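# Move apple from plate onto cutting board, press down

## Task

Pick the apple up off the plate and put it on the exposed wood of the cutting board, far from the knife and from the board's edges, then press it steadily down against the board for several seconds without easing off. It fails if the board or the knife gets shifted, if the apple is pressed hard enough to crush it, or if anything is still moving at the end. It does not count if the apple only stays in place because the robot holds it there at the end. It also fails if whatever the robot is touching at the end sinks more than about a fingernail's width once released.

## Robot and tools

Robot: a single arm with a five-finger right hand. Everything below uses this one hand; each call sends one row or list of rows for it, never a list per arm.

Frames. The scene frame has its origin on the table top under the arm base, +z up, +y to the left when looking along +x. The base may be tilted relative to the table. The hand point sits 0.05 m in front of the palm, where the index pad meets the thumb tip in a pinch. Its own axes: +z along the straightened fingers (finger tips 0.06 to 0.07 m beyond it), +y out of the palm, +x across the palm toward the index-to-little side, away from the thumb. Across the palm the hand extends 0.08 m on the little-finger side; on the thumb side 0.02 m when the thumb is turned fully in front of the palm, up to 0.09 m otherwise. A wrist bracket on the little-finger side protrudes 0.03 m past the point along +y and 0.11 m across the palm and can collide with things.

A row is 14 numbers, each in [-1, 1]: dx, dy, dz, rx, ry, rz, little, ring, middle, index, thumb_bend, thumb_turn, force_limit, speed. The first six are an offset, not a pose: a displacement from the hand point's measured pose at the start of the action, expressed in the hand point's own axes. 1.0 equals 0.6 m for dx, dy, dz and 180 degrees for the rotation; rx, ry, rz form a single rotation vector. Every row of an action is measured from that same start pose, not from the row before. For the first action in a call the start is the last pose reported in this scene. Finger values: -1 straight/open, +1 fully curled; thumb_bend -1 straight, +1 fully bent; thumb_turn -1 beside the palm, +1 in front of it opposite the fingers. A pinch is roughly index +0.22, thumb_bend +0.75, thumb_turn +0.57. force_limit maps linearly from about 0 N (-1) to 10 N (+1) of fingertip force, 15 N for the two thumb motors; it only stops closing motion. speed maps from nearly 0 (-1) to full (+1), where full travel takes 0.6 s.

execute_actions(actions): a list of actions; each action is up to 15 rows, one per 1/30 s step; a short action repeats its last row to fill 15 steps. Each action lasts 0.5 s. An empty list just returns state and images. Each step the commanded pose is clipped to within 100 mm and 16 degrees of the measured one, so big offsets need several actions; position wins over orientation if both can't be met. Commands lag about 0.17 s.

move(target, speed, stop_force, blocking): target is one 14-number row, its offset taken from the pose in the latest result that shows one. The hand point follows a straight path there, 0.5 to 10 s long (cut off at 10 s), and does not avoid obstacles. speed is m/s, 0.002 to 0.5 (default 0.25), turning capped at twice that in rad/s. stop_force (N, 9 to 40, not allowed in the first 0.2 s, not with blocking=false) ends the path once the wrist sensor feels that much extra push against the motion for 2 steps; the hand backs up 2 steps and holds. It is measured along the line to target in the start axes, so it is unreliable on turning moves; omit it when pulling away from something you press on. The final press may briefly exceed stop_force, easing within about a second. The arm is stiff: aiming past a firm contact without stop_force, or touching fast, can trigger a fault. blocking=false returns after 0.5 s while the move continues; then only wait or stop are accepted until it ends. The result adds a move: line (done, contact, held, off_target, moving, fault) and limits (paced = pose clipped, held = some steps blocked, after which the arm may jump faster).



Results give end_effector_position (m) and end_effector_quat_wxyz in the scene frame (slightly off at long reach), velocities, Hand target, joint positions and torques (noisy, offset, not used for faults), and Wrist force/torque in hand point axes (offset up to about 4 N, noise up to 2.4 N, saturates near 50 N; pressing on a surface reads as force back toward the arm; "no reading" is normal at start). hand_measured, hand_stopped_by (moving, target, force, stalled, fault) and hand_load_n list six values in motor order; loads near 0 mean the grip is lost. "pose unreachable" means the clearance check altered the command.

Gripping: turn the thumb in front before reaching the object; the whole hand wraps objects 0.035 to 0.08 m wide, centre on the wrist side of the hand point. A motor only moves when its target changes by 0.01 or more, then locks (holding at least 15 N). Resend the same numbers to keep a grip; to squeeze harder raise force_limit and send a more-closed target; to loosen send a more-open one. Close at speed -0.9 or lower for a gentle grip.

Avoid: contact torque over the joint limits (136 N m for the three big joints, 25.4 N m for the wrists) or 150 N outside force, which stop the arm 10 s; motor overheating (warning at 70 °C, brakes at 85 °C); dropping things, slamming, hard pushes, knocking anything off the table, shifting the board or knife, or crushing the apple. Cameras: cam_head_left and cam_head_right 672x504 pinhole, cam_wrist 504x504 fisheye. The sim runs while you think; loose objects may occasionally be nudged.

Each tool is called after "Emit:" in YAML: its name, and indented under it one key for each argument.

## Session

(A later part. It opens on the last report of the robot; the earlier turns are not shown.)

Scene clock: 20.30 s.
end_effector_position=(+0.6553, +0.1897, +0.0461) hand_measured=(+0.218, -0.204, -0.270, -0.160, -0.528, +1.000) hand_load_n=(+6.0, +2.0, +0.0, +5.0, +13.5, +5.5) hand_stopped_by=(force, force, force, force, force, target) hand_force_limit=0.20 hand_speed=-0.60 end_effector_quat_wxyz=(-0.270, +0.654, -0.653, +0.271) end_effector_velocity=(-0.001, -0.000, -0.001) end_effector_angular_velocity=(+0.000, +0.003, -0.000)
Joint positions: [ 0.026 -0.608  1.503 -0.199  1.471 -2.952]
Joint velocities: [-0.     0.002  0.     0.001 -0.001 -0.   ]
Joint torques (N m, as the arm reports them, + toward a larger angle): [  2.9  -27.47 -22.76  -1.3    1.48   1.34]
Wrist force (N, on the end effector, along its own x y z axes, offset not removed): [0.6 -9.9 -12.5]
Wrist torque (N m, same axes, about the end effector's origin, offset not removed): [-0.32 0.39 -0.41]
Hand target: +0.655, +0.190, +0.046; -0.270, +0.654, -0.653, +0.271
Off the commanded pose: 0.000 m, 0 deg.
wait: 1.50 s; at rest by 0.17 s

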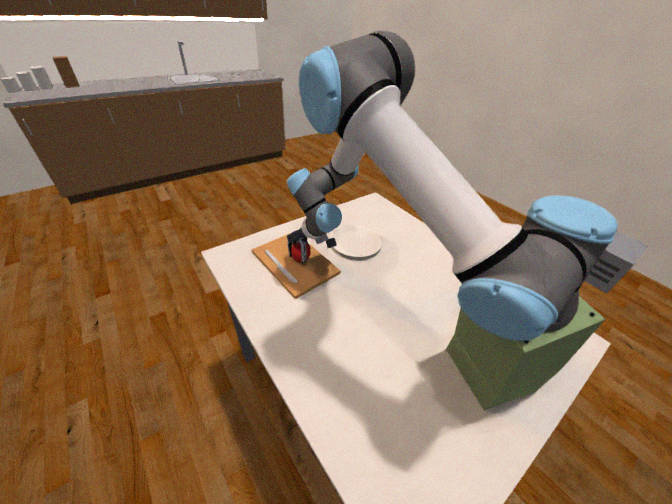

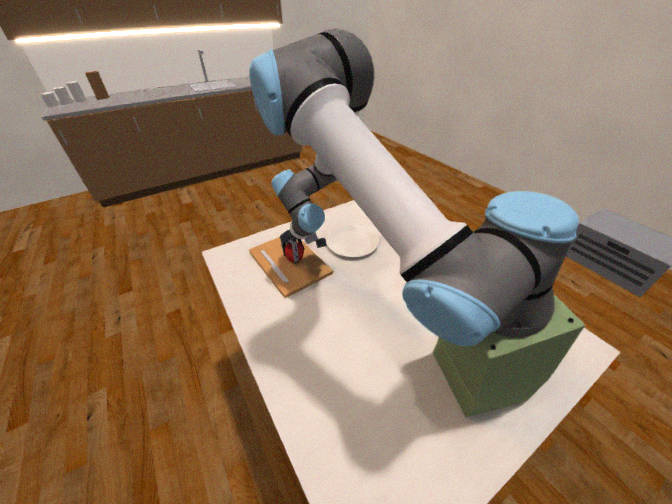

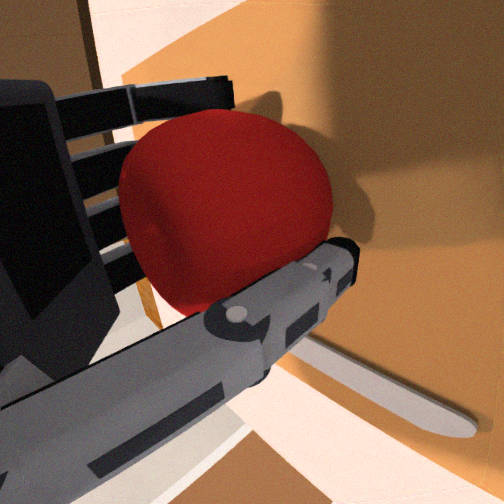

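Emit:
wait:
  seconds: 6

Emit:
execute_actions:
  actions:
    - [[0,-0.0006,-0.0006,0,0,0,1,1,1,1,1,1,0.2,-0.6]]
    - [[0,0,0,0,0,0,-1,-1,-1,-1,-1,1,0.2,-0.5]]
    - [[0,0,0,0,0,0,-1,-1,-1,-1,-1,1,0.2,-0.5]]
    - [[0,0,0,0,0,0,-1,-1,-1,-1,-1,1,0.2,-0.5]]

Emit:
move:
  target: [0,-0.08,-0.08,0,0,0,-1,-1,-1,-1,-1,1,0.2,-0.5]
  speed: 0.1

Emit:
zoom_image:
  camera: "cam_head_left"
  region: [230, 190, 400, 317]

Scene clock: 26.83 s.
end_effector_position=(+0.6553, +0.1897, +0.0461) hand_measured=(+0.218, -0.204, -0.270, -0.160, -0.528, +1.000) hand_load_n=(+6.0, +2.0, +0.0, +5.0, +13.5, +5.5) hand_stopped_by=(force, force, force, force, force, target) hand_force_limit=0.20 hand_speed=-0.60 end_effector_quat_wxyz=(-0.270, +0.654, -0.653, +0.271) end_effector_velocity=(-0.001, -0.000, -0.001) end_effector_angular_velocity=(-0.000, +0.002, +0.000)
Joint positions: [ 0.026 -0.608  1.503 -0.199  1.471 -2.952]
Joint velocities: [-0.     0.     0.002 -0.    -0.001 -0.001]
Joint torques (N m, as the arm reports them, + toward a larger angle): [  0.73 -27.66 -21.8   -1.01   1.29   1.33]
Wrist force (N, on the end effector, along its own x y z axes, offset not removed): [-0.5 -8.6 -14.0]
Wrist torque (N m, same axes, about the end effector's origin, offset not removed): [-0.20 0.67 -0.52]
Hand target: +0.655, +0.190, +0.046; -0.270, +0.654, -0.653, +0.271
Off the commanded pose: 0.000 m, 0 deg.
wait: 6.00 s; at rest from the start

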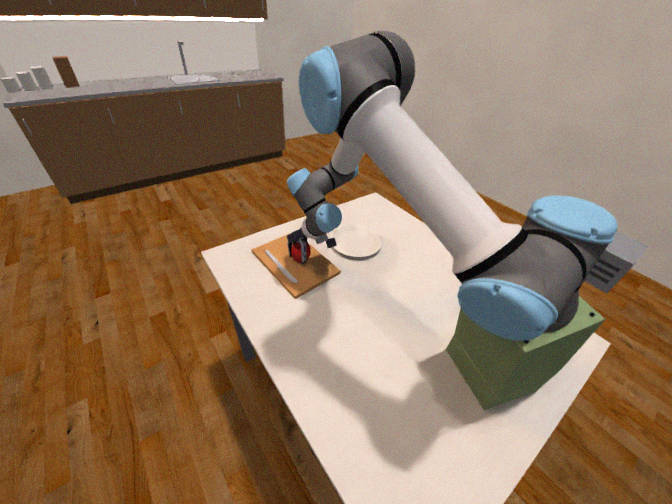

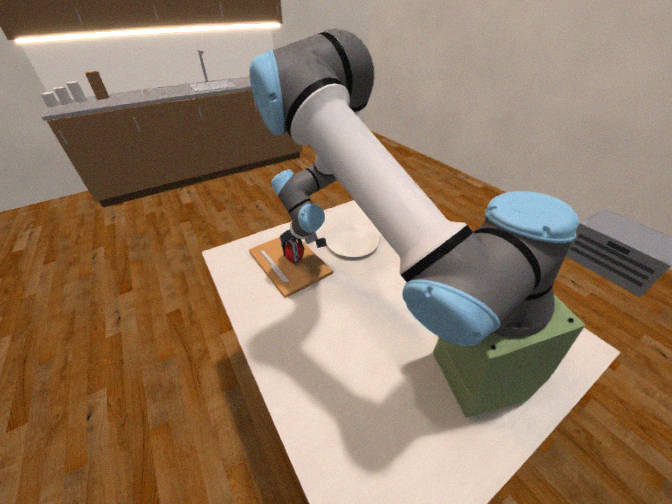

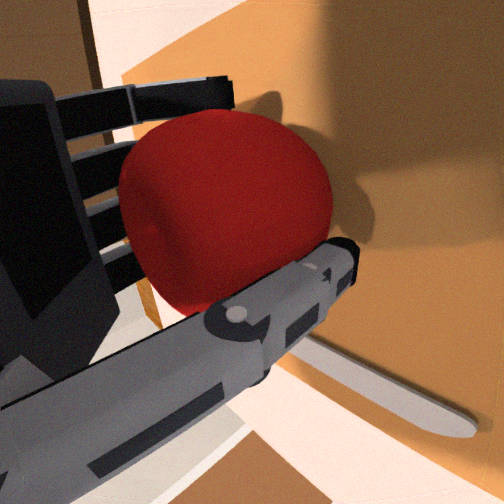

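Scene clock: 28.83 s.
end_effector_position=(+0.6553, +0.1897, +0.0466) hand_measured=(-0.946, -1.000, -1.000, -1.000, -1.000, +1.000) hand_load_n=(+0.0, +0.0, +0.0, +0.0, +0.0, +0.0) hand_stopped_by=(moving, target, target, target, target, target) hand_force_limit=0.20 hand_speed=-0.50 end_effector_quat_wxyz=(-0.270, +0.654, -0.653, +0.271) end_effector_velocity=(+0.000, +0.000, +0.000) end_effector_angular_velocity=(-0.001, -0.001, -0.000)
Joint positions: [ 0.026 -0.609  1.503 -0.199  1.471 -2.952]
Joint velocities: [ 0.001 -0.    -0.    -0.     0.001  0.   ]
Joint torques (N m, as the arm reports them, + toward a larger angle): [-15.4  -44.58  -0.53  -0.1   -0.55  -0.54]
Wrist force (N, on the end effector, along its own x y z axes, offset not removed): [0.1 -0.3 3.1]
Wrist torque (N m, same axes, about the end effector's origin, offset not removed): [-0.16 -0.10 -0.17]
Hand target: +0.655, +0.190, +0.047; -0.270, +0.654, -0.653, +0.271
Off the commanded pose: 0.000 m, 0 deg.

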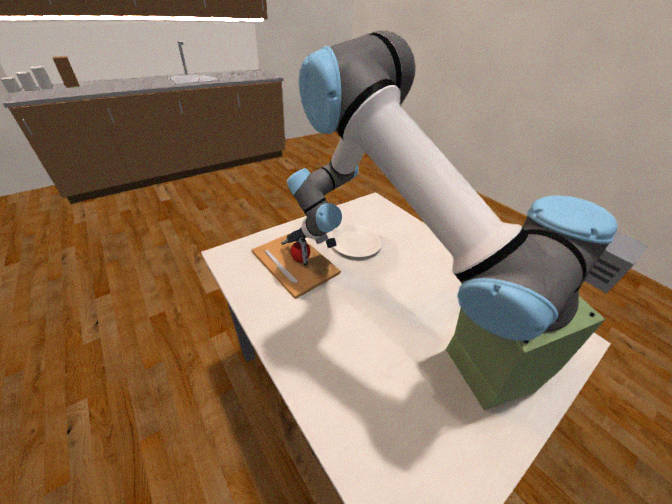

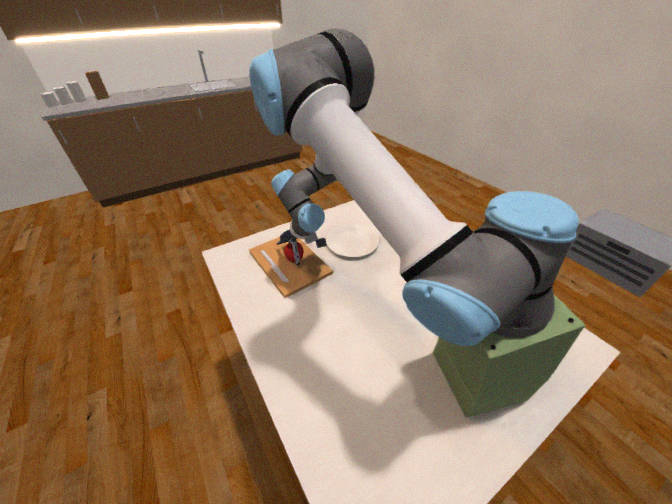

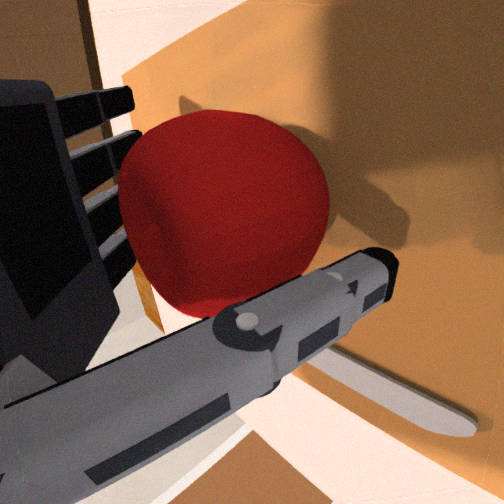

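Scene clock: 30.03 s.
end_effector_position=(+0.6554, +0.1898, +0.1142) hand_measured=(-1.000, -1.000, -1.000, -1.000, -1.000, +1.000) hand_load_n=(+0.0, +0.0, +0.0, +0.0, +0.0, +0.0) hand_stopped_by=(target, target, target, target, target, target) hand_force_limit=0.20 hand_speed=-0.50 end_effector_quat_wxyz=(-0.270, +0.654, -0.653, +0.271) end_effector_velocity=(-0.000, +0.000, +0.003) end_effector_angular_velocity=(-0.000, -0.000, -0.001)
Joint positions: [-0.    -0.74   1.546 -0.11   1.451 -2.969]
Joint velocities: [-0.001 -0.005  0.002  0.003  0.     0.   ]
Joint torques (N m, as the arm reports them, + toward a larger angle): [-17.03 -49.16   0.45   2.33  -1.19  -1.26]
Wrist force (N, on the end effector, along its own x y z axes, offset not removed): [-0.6 -0.4 1.8]
Wrist torque (N m, same axes, about the end effector's origin, offset not removed): [-0.17 0.03 -0.12]
Hand target: +0.655, +0.190, +0.114; -0.270, +0.654, -0.653, +0.271
Off the commanded pose: 0.000 m, 0 deg.
move: done

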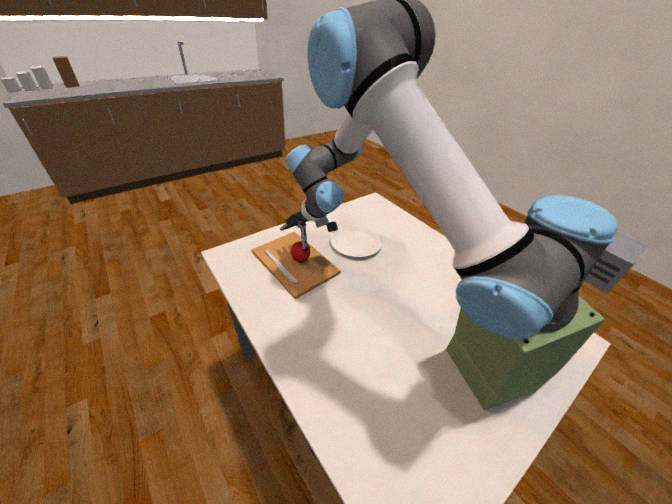

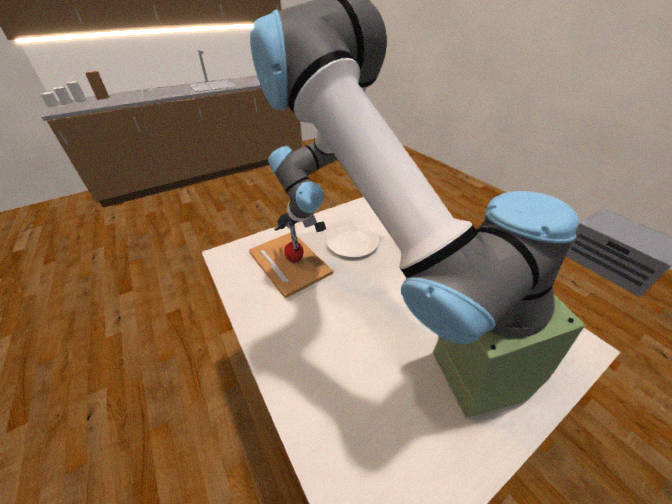

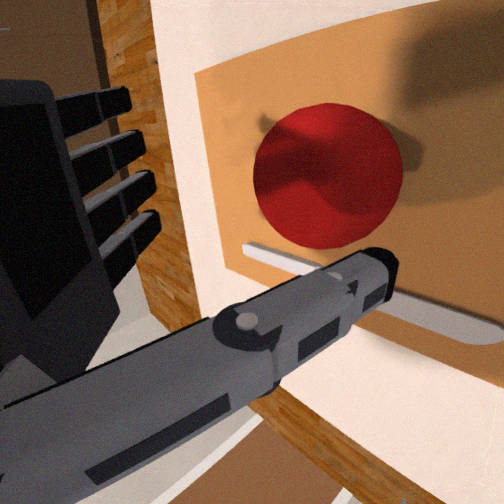

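Region (230, 190, 400, 317) of cam_head_left's 672x504 image, scaled by 2.965, with more detail than that image has; it fills the top 377 rows of this view, and the rest is white.

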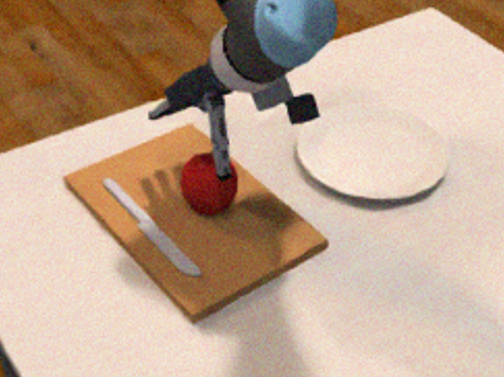

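Emit:
finished_scene:
  scene: 2

The scene is finished: the task was done.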